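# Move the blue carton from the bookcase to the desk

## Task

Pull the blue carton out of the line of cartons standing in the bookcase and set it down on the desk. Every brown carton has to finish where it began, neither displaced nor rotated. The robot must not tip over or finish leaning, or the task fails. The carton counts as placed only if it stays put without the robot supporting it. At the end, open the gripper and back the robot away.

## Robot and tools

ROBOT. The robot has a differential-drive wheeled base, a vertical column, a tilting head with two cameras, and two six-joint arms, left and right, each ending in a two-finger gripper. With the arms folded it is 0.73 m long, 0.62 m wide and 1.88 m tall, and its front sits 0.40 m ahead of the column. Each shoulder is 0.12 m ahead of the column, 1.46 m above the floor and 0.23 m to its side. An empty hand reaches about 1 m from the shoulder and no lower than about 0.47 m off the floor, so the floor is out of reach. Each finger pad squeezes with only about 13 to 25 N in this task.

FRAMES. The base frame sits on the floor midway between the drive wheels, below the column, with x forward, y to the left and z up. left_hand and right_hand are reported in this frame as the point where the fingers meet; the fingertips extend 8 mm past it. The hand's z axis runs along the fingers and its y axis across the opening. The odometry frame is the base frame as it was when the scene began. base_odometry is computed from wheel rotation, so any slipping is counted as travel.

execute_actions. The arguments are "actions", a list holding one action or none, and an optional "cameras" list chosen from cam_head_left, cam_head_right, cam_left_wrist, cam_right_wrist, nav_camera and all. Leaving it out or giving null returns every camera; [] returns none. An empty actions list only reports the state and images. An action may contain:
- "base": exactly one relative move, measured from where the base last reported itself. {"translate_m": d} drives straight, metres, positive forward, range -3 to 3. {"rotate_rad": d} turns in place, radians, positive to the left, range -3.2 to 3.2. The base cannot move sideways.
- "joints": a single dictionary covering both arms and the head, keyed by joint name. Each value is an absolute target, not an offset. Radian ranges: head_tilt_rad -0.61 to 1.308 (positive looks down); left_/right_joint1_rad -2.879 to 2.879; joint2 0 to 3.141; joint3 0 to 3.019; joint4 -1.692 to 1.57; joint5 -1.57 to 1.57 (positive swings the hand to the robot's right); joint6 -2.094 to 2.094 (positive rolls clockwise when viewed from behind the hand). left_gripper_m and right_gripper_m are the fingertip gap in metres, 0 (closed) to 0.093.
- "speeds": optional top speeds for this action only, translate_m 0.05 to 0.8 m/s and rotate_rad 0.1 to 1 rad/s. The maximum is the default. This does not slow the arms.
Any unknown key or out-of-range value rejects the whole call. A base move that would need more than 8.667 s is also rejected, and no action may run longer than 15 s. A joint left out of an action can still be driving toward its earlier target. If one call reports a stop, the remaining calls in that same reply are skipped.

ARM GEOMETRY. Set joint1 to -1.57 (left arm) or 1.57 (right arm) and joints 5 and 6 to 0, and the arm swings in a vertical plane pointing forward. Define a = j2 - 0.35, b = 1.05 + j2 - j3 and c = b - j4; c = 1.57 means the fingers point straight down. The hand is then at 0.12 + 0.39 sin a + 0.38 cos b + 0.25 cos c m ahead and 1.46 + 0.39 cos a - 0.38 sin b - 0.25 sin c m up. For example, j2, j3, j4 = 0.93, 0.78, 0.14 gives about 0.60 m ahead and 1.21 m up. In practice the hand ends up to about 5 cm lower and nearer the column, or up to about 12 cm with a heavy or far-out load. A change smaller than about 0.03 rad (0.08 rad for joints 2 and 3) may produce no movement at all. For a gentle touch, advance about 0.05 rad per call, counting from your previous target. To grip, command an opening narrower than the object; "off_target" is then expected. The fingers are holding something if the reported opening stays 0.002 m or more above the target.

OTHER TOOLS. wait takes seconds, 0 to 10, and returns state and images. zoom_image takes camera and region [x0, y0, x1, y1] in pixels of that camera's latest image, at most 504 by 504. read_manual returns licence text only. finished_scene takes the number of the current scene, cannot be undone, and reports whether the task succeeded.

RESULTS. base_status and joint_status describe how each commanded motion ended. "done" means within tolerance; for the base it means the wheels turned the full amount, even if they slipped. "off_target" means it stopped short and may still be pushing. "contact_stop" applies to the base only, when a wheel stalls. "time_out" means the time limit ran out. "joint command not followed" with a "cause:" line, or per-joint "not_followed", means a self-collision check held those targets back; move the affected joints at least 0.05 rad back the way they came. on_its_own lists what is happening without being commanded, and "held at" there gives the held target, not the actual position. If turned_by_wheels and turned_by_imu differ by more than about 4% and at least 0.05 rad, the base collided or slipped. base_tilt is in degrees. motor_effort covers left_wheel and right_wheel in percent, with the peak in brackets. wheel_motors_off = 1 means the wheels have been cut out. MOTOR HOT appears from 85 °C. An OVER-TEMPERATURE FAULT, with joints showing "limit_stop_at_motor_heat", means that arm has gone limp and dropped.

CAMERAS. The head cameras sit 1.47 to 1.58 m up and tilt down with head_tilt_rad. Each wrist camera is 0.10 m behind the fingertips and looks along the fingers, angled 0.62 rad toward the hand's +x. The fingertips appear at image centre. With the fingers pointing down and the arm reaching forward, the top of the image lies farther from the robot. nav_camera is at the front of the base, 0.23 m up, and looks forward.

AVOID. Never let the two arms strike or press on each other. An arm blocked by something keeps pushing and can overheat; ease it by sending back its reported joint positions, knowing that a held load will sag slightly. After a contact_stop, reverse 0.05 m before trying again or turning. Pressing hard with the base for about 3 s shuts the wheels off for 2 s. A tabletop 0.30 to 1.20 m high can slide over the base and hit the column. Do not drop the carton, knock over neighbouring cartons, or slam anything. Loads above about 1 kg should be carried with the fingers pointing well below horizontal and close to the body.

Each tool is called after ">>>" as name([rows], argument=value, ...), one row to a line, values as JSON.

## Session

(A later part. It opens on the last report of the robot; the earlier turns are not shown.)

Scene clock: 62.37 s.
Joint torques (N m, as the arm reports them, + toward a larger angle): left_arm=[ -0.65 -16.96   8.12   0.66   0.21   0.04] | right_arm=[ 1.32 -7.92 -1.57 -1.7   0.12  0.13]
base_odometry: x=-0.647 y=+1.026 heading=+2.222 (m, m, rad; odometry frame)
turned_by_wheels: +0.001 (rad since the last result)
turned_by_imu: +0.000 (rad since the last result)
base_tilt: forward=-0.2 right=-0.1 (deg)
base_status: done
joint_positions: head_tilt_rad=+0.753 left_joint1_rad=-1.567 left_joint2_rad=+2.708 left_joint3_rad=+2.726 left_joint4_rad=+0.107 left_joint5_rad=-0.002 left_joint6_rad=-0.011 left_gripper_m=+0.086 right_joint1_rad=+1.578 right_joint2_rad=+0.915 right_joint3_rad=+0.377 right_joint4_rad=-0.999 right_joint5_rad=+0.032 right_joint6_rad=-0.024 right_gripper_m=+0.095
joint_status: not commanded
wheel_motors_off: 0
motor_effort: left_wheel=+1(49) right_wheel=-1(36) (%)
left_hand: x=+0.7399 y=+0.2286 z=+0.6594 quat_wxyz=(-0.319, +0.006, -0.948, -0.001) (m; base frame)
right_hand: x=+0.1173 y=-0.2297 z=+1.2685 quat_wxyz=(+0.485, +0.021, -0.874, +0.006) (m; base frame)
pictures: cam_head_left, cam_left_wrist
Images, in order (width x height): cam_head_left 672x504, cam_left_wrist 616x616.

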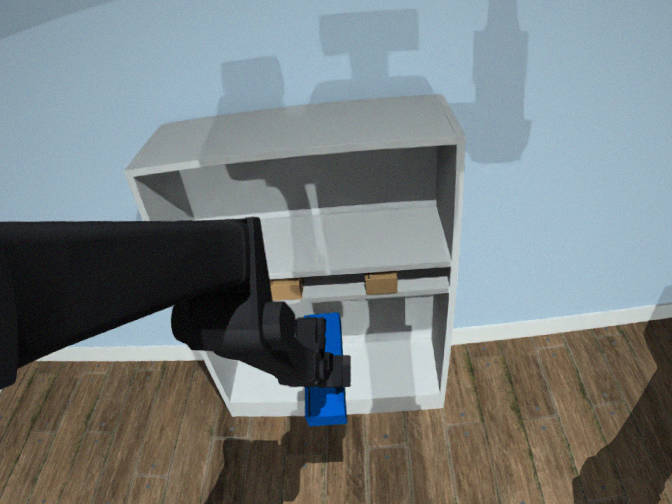

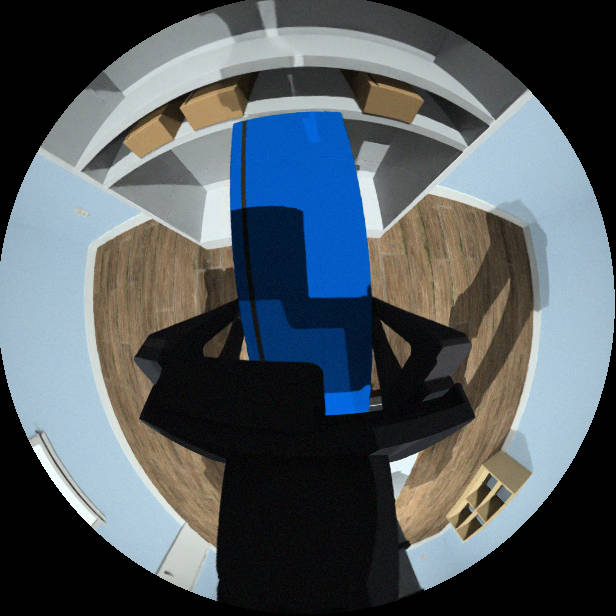

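>>> execute_actions([
  {"base":{"translate_m":-0.4},"speeds":{"translate_m":0.3},"joints":{"left_joint2_rad":2.3,"left_joint3_rad":2.2,"left_joint4_rad":0.25}},
], cameras=[])

>>> execute_actions([
  {"base":{"rotate_rad":-2.9},"speeds":{"rotate_rad":0.5},"joints":{"left_joint2_rad":1.8,"left_joint3_rad":1.6,"left_joint4_rad":0.35,"head_tilt_rad":0.5}},
])

Scene clock: 65.10 s.
Joint torques (N m, as the arm reports them, + toward a larger angle): left_arm=[ -0.43 -17.52   5.82   1.37   0.22   0.04] | right_arm=[ 1.1  -8.21 -1.5  -1.6   0.12  0.12]
base_odometry: x=-0.404 y=+0.708 heading=+2.223 (m, m, rad; odometry frame)
turned_by_wheels: +0.001 (rad since the last result)
turned_by_imu: -0.001 (rad since the last result)
base_tilt: forward=-0.3 right=-0.1 (deg)
base_status: done
joint_positions: head_tilt_rad=+0.753 left_joint1_rad=-1.567 left_joint2_rad=+2.283 left_joint3_rad=+2.194 left_joint4_rad=+0.239 left_joint5_rad=-0.002 left_joint6_rad=-0.011 left_gripper_m=+0.086 right_joint1_rad=+1.578 right_joint2_rad=+0.915 right_joint3_rad=+0.377 right_joint4_rad=-0.999 right_joint5_rad=+0.032 right_joint6_rad=-0.024 right_gripper_m=+0.095
joint_status: all done
wheel_motors_off: 0
motor_effort: left_wheel=+1(47) right_wheel=-1(36) (%)
left_hand: x=+0.7972 y=+0.2284 z=+0.7796 quat_wxyz=(-0.331, +0.006, -0.944, -0.001) (m; base frame)
right_hand: x=+0.1171 y=-0.2297 z=+1.2686 quat_wxyz=(+0.485, +0.021, -0.874, +0.006) (m; base frame)
pictures: none
No camera images: the call's "cameras" was empty. Leave "cameras" out to get every camera's image.

Scene clock: 71.90 s.
Joint torques (N m, as the arm reports them, + toward a larger angle): left_arm=[ -0.52 -17.08   4.62   1.28   0.2    0.04] | right_arm=[ 1.15 -8.04 -1.51 -1.57  0.13  0.12]
base_odometry: x=-0.404 y=+0.708 heading=-0.677 (m, m, rad; odometry frame)
turned_by_wheels: -2.899 (rad since the last result)
turned_by_imu: -2.939 (rad since the last result)
base_tilt: forward=-0.1 right=-0.2 (deg)
base_status: done
joint_positions: head_tilt_rad=+0.518 left_joint1_rad=-1.567 left_joint2_rad=+1.776 left_joint3_rad=+1.601 left_joint4_rad=+0.341 left_joint5_rad=-0.002 left_joint6_rad=-0.011 left_gripper_m=+0.087 right_joint1_rad=+1.578 right_joint2_rad=+0.915 right_joint3_rad=+0.377 right_joint4_rad=-0.999 right_joint5_rad=+0.032 right_joint6_rad=-0.024 right_gripper_m=+0.095
joint_status: all done
wheel_motors_off: 0
motor_effort: left_wheel=+4(63) right_wheel=-3(34) (%)
left_hand: x=+0.7918 y=+0.2277 z=+0.9616 quat_wxyz=(-0.338, +0.006, -0.941, -0.001) (m; base frame)
right_hand: x=+0.1171 y=-0.2297 z=+1.2686 quat_wxyz=(+0.485, +0.021, -0.874, +0.006) (m; base frame)
pictures: cam_head_left, cam_head_right, cam_left_wrist, cam_right_wrist, nav_camera
Images, in order (width x height): cam_head_left 672x504, cam_head_right 672x504, cam_left_wrist 616x616, cam_right_wrist 616x616, nav_camera 672x504.

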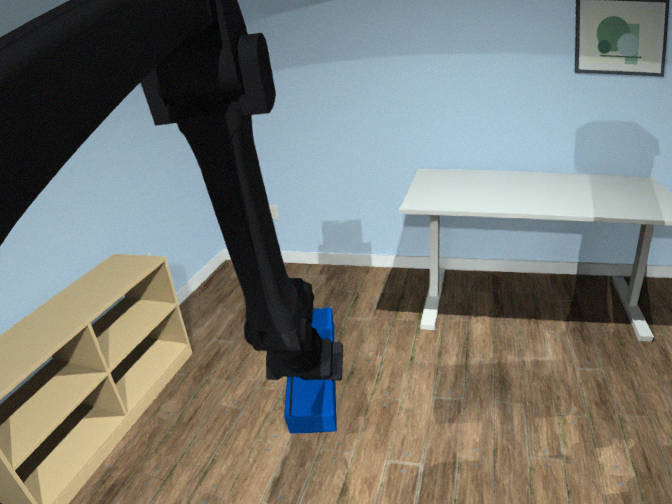

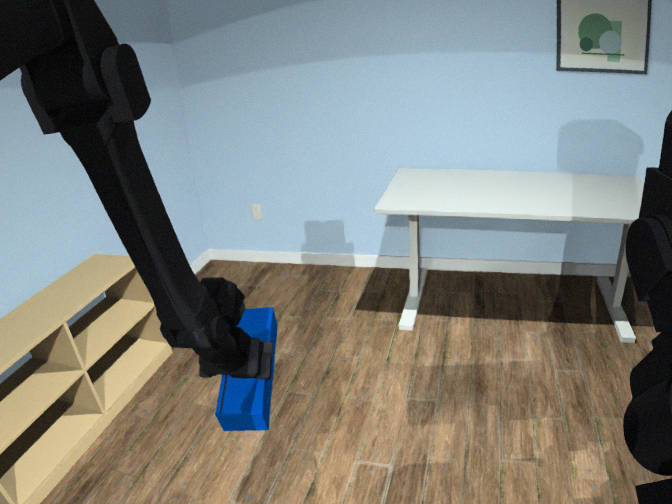

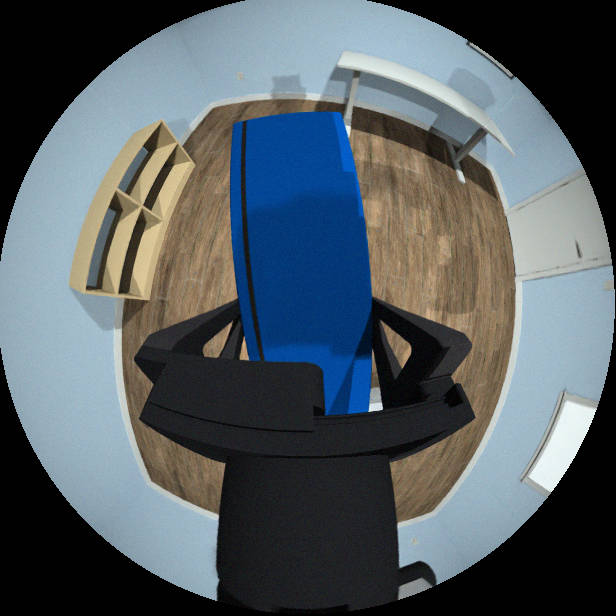

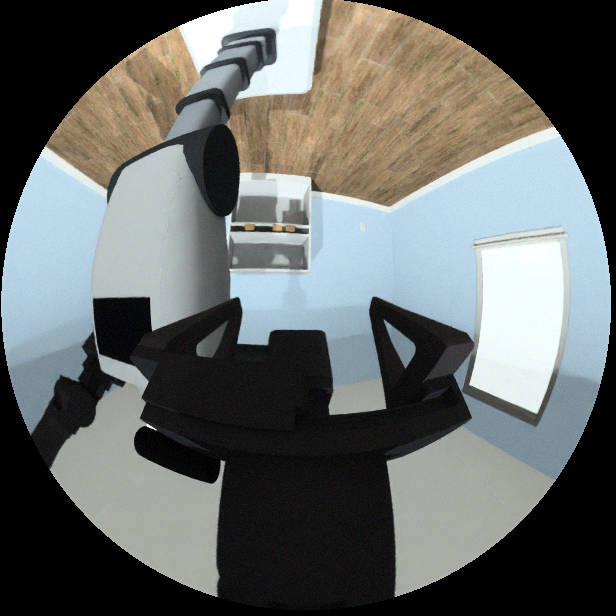

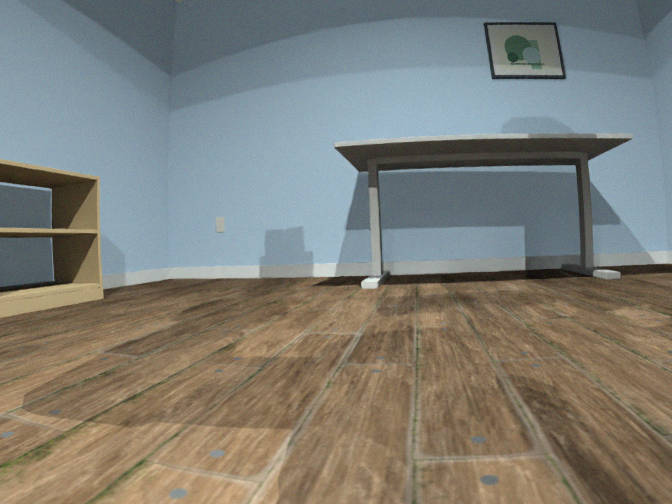

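>>> execute_actions([
  {"base":{"rotate_rad":-0.35},"speeds":{"rotate_rad":0.5}},
], cameras=[])

>>> execute_actions([
  {"base":{"translate_m":1.4},"speeds":{"translate_m":0.5}},
], cameras=["cam_head_left","nav_camera","cam_left_wrist"])

Scene clock: 73.77 s.
Joint torques (N m, as the arm reports them, + toward a larger angle): left_arm=[ -0.37 -17.08   4.57   1.33   0.21   0.04] | right_arm=[ 1.11 -8.08 -1.45 -1.63  0.13  0.12]
base_odometry: x=-0.404 y=+0.708 heading=-1.026 (m, m, rad; odometry frame)
turned_by_wheels: -0.349 (rad since the last result)
turned_by_imu: -0.355 (rad since the last result)
base_tilt: forward=-0.1 right=-0.2 (deg)
base_status: done
joint_positions: head_tilt_rad=+0.518 left_joint1_rad=-1.568 left_joint2_rad=+1.776 left_joint3_rad=+1.601 left_joint4_rad=+0.341 left_joint5_rad=-0.002 left_joint6_rad=-0.011 left_gripper_m=+0.087 right_joint1_rad=+1.578 right_joint2_rad=+0.915 right_joint3_rad=+0.377 right_joint4_rad=-0.999 right_joint5_rad=+0.032 right_joint6_rad=-0.024 right_gripper_m=+0.095
joint_status: not commanded
wheel_motors_off: 0
motor_effort: left_wheel=+4(31) right_wheel=-3(22) (%)
left_hand: x=+0.7918 y=+0.2271 z=+0.9616 quat_wxyz=(-0.338, +0.006, -0.941, +0.000) (m; base frame)
right_hand: x=+0.1171 y=-0.2297 z=+1.2686 quat_wxyz=(+0.485, +0.021, -0.874, +0.006) (m; base frame)
pictures: none
No camera images: the call's "cameras" was empty. Leave "cameras" out to get every camera's image.

Scene clock: 78.10 s.
Joint torques (N m, as the arm reports them, + toward a larger angle): left_arm=[ -0.43 -16.98   4.82   1.32   0.2    0.03] | right_arm=[ 1.23 -8.08 -1.6  -1.56  0.13  0.13]
base_odometry: x=+0.321 y=-0.490 heading=-1.027 (m, m, rad; odometry frame)
turned_by_wheels: -0.001 (rad since the last result)
turned_by_imu: -0.001 (rad since the last result)
base_tilt: forward=-0.3 right=-0.2 (deg)
base_status: done
joint_positions: head_tilt_rad=+0.518 left_joint1_rad=-1.568 left_joint2_rad=+1.777 left_joint3_rad=+1.595 left_joint4_rad=+0.341 left_joint5_rad=-0.002 left_joint6_rad=-0.011 left_gripper_m=+0.087 right_joint1_rad=+1.578 right_joint2_rad=+0.915 right_joint3_rad=+0.379 right_joint4_rad=-0.999 right_joint5_rad=+0.032 right_joint6_rad=-0.024 right_gripper_m=+0.095
joint_status: not commanded
wheel_motors_off: 0
motor_effort: left_wheel=+0(64) right_wheel=+1(50) (%)
left_hand: x=+0.7881 y=+0.2271 z=+0.9590 quat_wxyz=(-0.335, +0.006, -0.942, +0.000) (m; base frame)
right_hand: x=+0.1181 y=-0.2297 z=+1.2682 quat_wxyz=(+0.484, +0.021, -0.875, +0.006) (m; base frame)
pictures: cam_head_left, cam_left_wrist, nav_camera
Images, in order (width x height): cam_head_left 672x504, cam_left_wrist 616x616, nav_camera 672x504.

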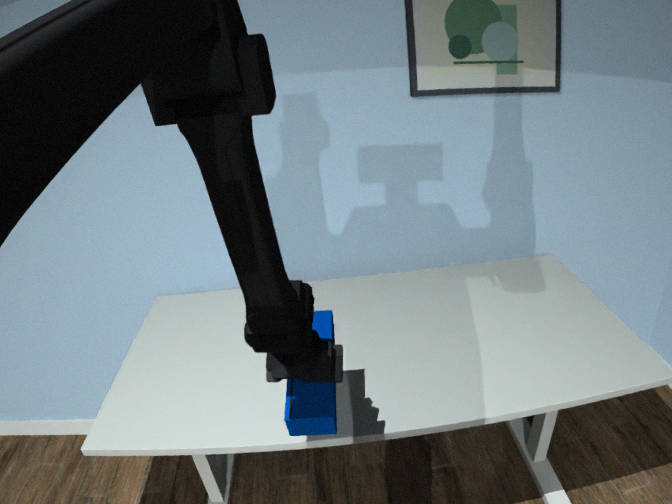

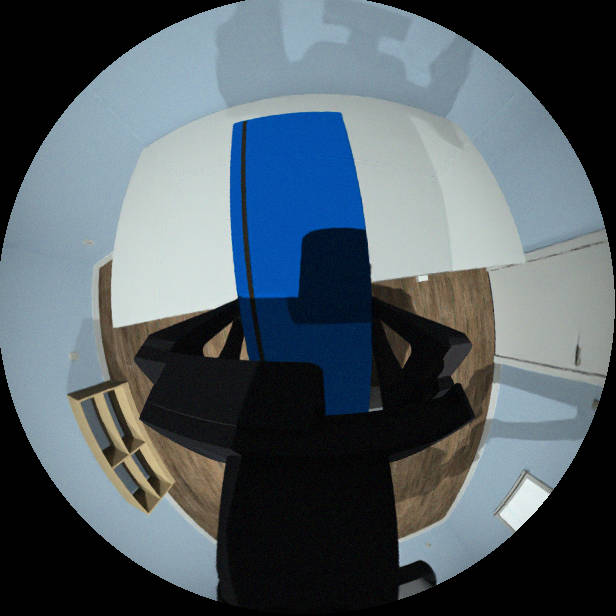

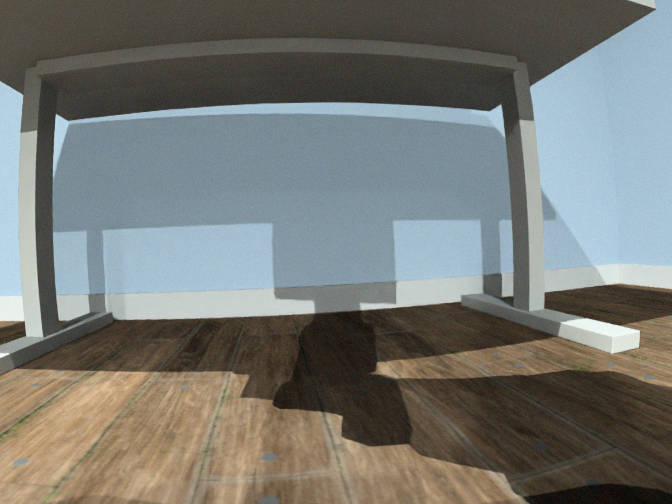

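>>> execute_actions([
  {"base":{"translate_m":0.3},"speeds":{"translate_m":0.3}},
], cameras=["cam_head_left","cam_left_wrist"])

>>> execute_actions([
  {"joints":{"left_joint2_rad":2.1,"left_joint3_rad":1.95,"left_joint4_rad":0.3}},
], cameras=["cam_head_left","cam_left_wrist"])

Scene clock: 80.47 s.
Joint torques (N m, as the arm reports them, + toward a larger angle): left_arm=[ -0.38 -16.8    5.06   1.23   0.2    0.04] | right_arm=[ 1.16 -7.81 -1.73 -1.54  0.13  0.12]
base_odometry: x=+0.476 y=-0.747 heading=-1.028 (m, m, rad; odometry frame)
turned_by_wheels: -0.001 (rad since the last result)
turned_by_imu: -0.002 (rad since the last result)
base_tilt: forward=+0.0 right=+0.0 (deg)
base_status: done
joint_positions: head_tilt_rad=+0.518 left_joint1_rad=-1.568 left_joint2_rad=+1.778 left_joint3_rad=+1.594 left_joint4_rad=+0.341 left_joint5_rad=-0.002 left_joint6_rad=-0.011 left_gripper_m=+0.087 right_joint1_rad=+1.578 right_joint2_rad=+0.915 right_joint3_rad=+0.379 right_joint4_rad=-0.999 right_joint5_rad=+0.032 right_joint6_rad=-0.024 right_gripper_m=+0.095
joint_status: not commanded
wheel_motors_off: 0
motor_effort: left_wheel=-3(44) right_wheel=+1(33) (%)
left_hand: x=+0.7867 y=+0.2271 z=+0.9579 quat_wxyz=(-0.334, +0.006, -0.943, +0.000) (m; base frame)
right_hand: x=+0.1181 y=-0.2297 z=+1.2682 quat_wxyz=(+0.484, +0.021, -0.875, +0.006) (m; base frame)
pictures: cam_head_left, cam_left_wrist
Images, in order (width x height): cam_head_left 672x504, cam_left_wrist 616x616.

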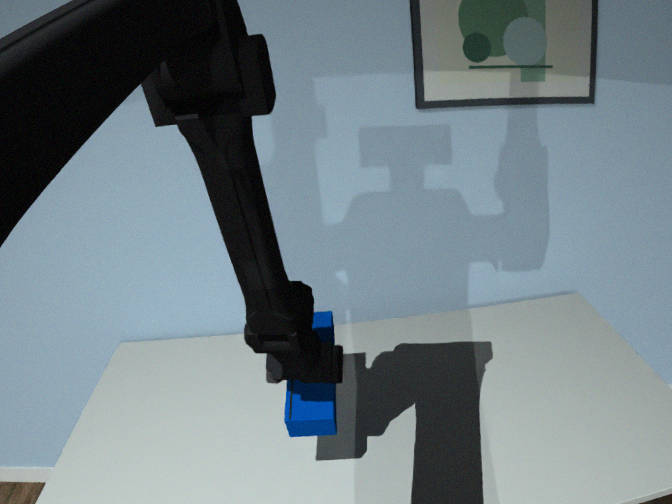

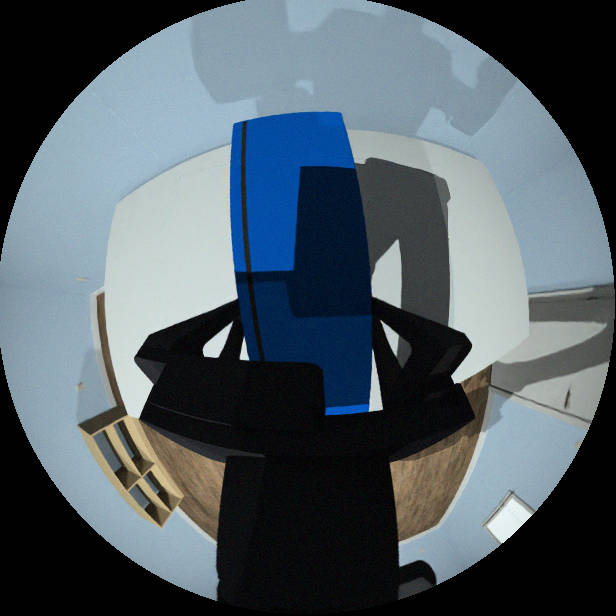

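Scene clock: 81.73 s.
Joint torques (N m, as the arm reports them, + toward a larger angle): left_arm=[ -0.42 -19.37   6.53   0.71   0.2    0.04] | right_arm=[ 1.15 -8.25 -1.54 -1.62  0.13  0.12]
base_odometry: x=+0.476 y=-0.747 heading=-1.028 (m, m, rad; odometry frame)
turned_by_wheels: +0.000 (rad since the last result)
turned_by_imu: +0.000 (rad since the last result)
base_tilt: forward=-0.2 right=-0.2 (deg)
base_status: not commanded
joint_positions: head_tilt_rad=+0.518 left_joint1_rad=-1.568 left_joint2_rad=+2.112 left_joint3_rad=+1.924 left_joint4_rad=+0.305 left_joint5_rad=-0.002 left_joint6_rad=-0.011 left_gripper_m=+0.087 right_joint1_rad=+1.578 right_joint2_rad=+0.915 right_joint3_rad=+0.379 right_joint4_rad=-0.999 right_joint5_rad=+0.032 right_joint6_rad=-0.024 right_gripper_m=+0.095
joint_status: all done
wheel_motors_off: 0
motor_effort: left_wheel=-3(3) right_wheel=+1(2) (%)
left_hand: x=+0.7744 y=+0.2274 z=+0.8240 quat_wxyz=(-0.315, +0.006, -0.949, +0.000) (m; base frame)
right_hand: x=+0.1181 y=-0.2297 z=+1.2682 quat_wxyz=(+0.484, +0.021, -0.875, +0.006) (m; base frame)
pictures: cam_head_left, cam_left_wrist
Images, in order (width x height): cam_head_left 672x504, cam_left_wrist 616x616.

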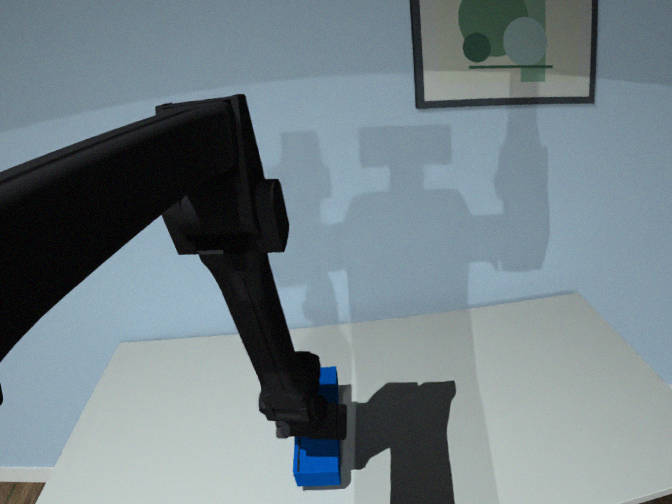

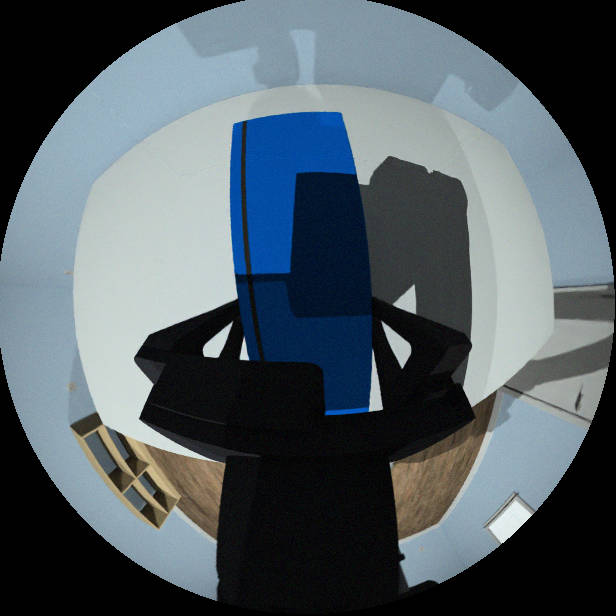

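Shadow nearly touching; a bit lower.

>>> execute_actions([
  {"joints":{"left_joint2_rad":2.2,"left_joint3_rad":2.05,"left_joint4_rad":0.3}},
], cameras=["cam_head_left","cam_left_wrist"])

Scene clock: 82.67 s.
Joint torques (N m, as the arm reports them, + toward a larger angle): left_arm=[ -0.43 -16.69   6.43   0.78   0.2    0.03] | right_arm=[ 1.22 -8.03 -1.59 -1.54  0.13  0.12]
base_odometry: x=+0.476 y=-0.747 heading=-1.028 (m, m, rad; odometry frame)
turned_by_wheels: +0.000 (rad since the last result)
turned_by_imu: +0.000 (rad since the last result)
base_tilt: forward=-0.1 right=+0.0 (deg)
base_status: not commanded
joint_positions: head_tilt_rad=+0.518 left_joint1_rad=-1.568 left_joint2_rad=+2.172 left_joint3_rad=+2.031 left_joint4_rad=+0.305 left_joint5_rad=-0.002 left_joint6_rad=-0.011 left_gripper_m=+0.087 right_joint1_rad=+1.578 right_joint2_rad=+0.915 right_joint3_rad=+0.379 right_joint4_rad=-0.999 right_joint5_rad=+0.032 right_joint6_rad=-0.024 right_gripper_m=+0.095
joint_status: all done
wheel_motors_off: 0
motor_effort: left_wheel=-2(3) right_wheel=+1(2) (%)
left_hand: x=+0.7944 y=+0.2275 z=+0.8143 quat_wxyz=(-0.337, +0.006, -0.942, +0.000) (m; base frame)
right_hand: x=+0.1181 y=-0.2297 z=+1.2682 quat_wxyz=(+0.484, +0.021, -0.875, +0.006) (m; base frame)
pictures: cam_head_left, cam_left_wrist
Images, in order (width x height): cam_head_left 672x504, cam_left_wrist 616x616.

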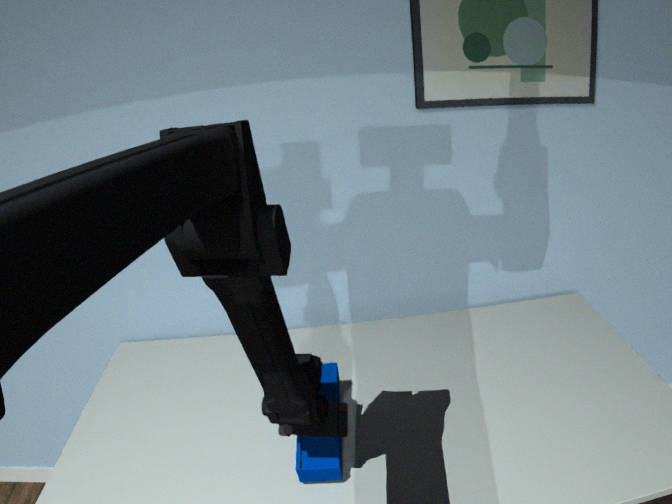

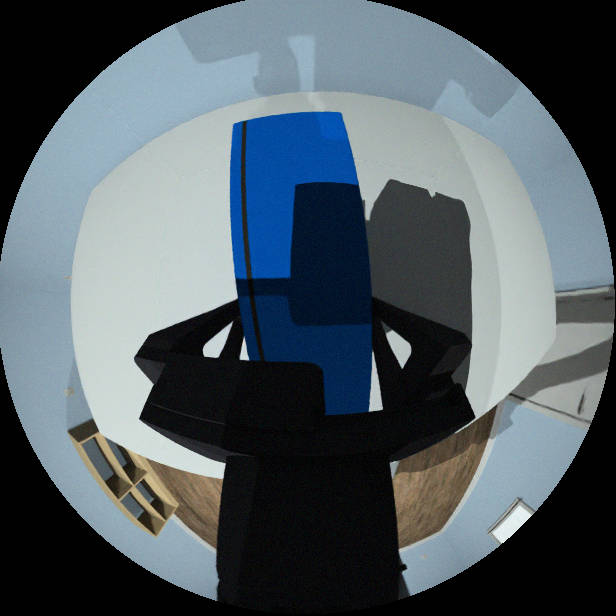

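Contact made (torque eased). Release, lift, retreat.

>>> execute_actions([
  {"joints":{"left_gripper_m":0.093}},
], cameras=[])

>>> execute_actions([
  {"joints":{"left_joint2_rad":1.8,"left_joint3_rad":1.6,"left_joint4_rad":0.35}},
], cameras=[])

>>> execute_actions([
  {"base":{"translate_m":-0.5}},
], cameras=["cam_head_left","cam_right_wrist"])

Scene clock: 83.43 s.
Joint torques (N m, as the arm reports them, + toward a larger angle): left_arm=[ -0.38 -16.95   6.39   0.78   0.2    0.04] | right_arm=[ 1.12 -8.04 -1.68 -1.61  0.13  0.12]
base_odometry: x=+0.476 y=-0.747 heading=-1.028 (m, m, rad; odometry frame)
turned_by_wheels: +0.000 (rad since the last result)
turned_by_imu: +0.000 (rad since the last result)
base_tilt: forward=-0.1 right=+0.1 (deg)
base_status: not commanded
joint_positions: head_tilt_rad=+0.518 left_joint1_rad=-1.568 left_joint2_rad=+2.172 left_joint3_rad=+2.031 left_joint4_rad=+0.305 left_joint5_rad=-0.002 left_joint6_rad=-0.011 left_gripper_m=+0.093 right_joint1_rad=+1.578 right_joint2_rad=+0.915 right_joint3_rad=+0.379 right_joint4_rad=-0.999 right_joint5_rad=+0.032 right_joint6_rad=-0.024 right_gripper_m=+0.095
joint_status: all done
wheel_motors_off: 0
motor_effort: left_wheel=-2(2) right_wheel=+2(1) (%)
left_hand: x=+0.7944 y=+0.2275 z=+0.8143 quat_wxyz=(-0.337, +0.006, -0.942, +0.000) (m; base frame)
right_hand: x=+0.1181 y=-0.2297 z=+1.2682 quat_wxyz=(+0.484, +0.021, -0.875, +0.006) (m; base frame)
pictures: none
No camera images: the call's "cameras" was empty. Leave "cameras" out to get every camera's image.

Scene clock: 84.73 s.
Joint torques (N m, as the arm reports them, + toward a larger angle): left_arm=[ -0.43 -17.36   4.53   1.34   0.2    0.04] | right_arm=[ 1.17 -8.21 -1.79 -1.6   0.13  0.12]
base_odometry: x=+0.476 y=-0.747 heading=-1.028 (m, m, rad; odometry frame)
turned_by_wheels: +0.000 (rad since the last result)
turned_by_imu: +0.000 (rad since the last result)
base_tilt: forward=-0.1 right=+0.0 (deg)
base_status: not commanded
joint_positions: head_tilt_rad=+0.518 left_joint1_rad=-1.568 left_joint2_rad=+1.777 left_joint3_rad=+1.601 left_joint4_rad=+0.340 left_joint5_rad=-0.002 left_joint6_rad=-0.011 left_gripper_m=+0.093 right_joint1_rad=+1.578 right_joint2_rad=+0.915 right_joint3_rad=+0.379 right_joint4_rad=-0.999 right_joint5_rad=+0.032 right_joint6_rad=-0.024 right_gripper_m=+0.095
joint_status: all done
wheel_motors_off: 0
motor_effort: left_wheel=-2(4) right_wheel=+1(2) (%)
left_hand: x=+0.7911 y=+0.2271 z=+0.9605 quat_wxyz=(-0.337, +0.006, -0.941, +0.000) (m; base frame)
right_hand: x=+0.1181 y=-0.2297 z=+1.2682 quat_wxyz=(+0.484, +0.021, -0.875, +0.006) (m; base frame)
pictures: none
No camera images: the call's "cameras" was empty. Leave "cameras" out to get every camera's image.

Scene clock: 87.27 s.
Joint torques (N m, as the arm reports them, + toward a larger angle): left_arm=[ -0.46 -17.08   4.73   1.35   0.2    0.04] | right_arm=[ 1.13 -8.08 -1.46 -1.38  0.12  0.12]
base_odometry: x=+0.218 y=-0.318 heading=-1.030 (m, m, rad; odometry frame)
turned_by_wheels: -0.002 (rad since the last result)
turned_by_imu: -0.003 (rad since the last result)
base_tilt: forward=-0.2 right=+0.1 (deg)
base_status: done
joint_positions: head_tilt_rad=+0.517 left_joint1_rad=-1.568 left_joint2_rad=+1.778 left_joint3_rad=+1.598 left_joint4_rad=+0.340 left_joint5_rad=-0.002 left_joint6_rad=-0.011 left_gripper_m=+0.093 right_joint1_rad=+1.578 right_joint2_rad=+0.915 right_joint3_rad=+0.375 right_joint4_rad=-0.999 right_joint5_rad=+0.032 right_joint6_rad=-0.024 right_gripper_m=+0.095
joint_status: not commanded
wheel_motors_off: 0
motor_effort: left_wheel=-2(42) right_wheel=+1(50) (%)
left_hand: x=+0.7887 y=+0.2271 z=+0.9589 quat_wxyz=(-0.335, +0.006, -0.942, +0.000) (m; base frame)
right_hand: x=+0.1164 y=-0.2297 z=+1.2689 quat_wxyz=(+0.486, +0.021, -0.874, +0.006) (m; base frame)
pictures: cam_head_left, cam_right_wrist
Images, in order (width x height): cam_head_left 672x504, cam_right_wrist 616x616.

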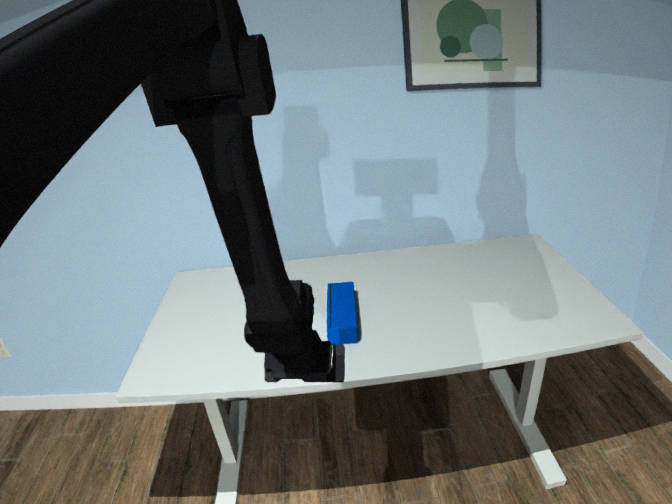

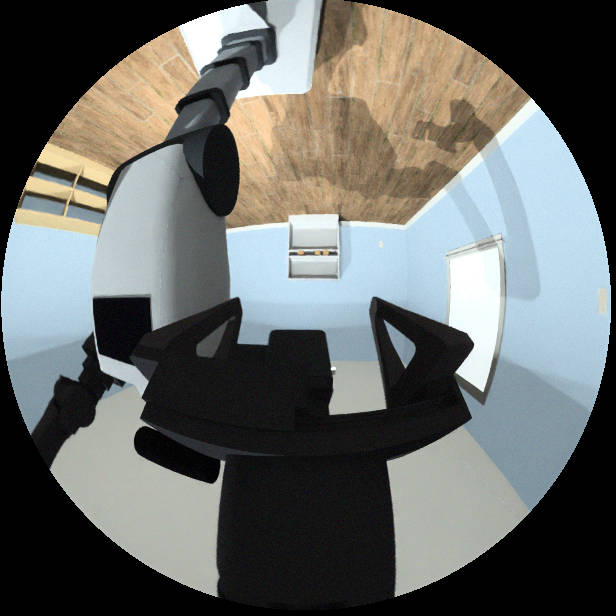

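>>> finished_scene(scene=1)

The scene is finished: the task was done.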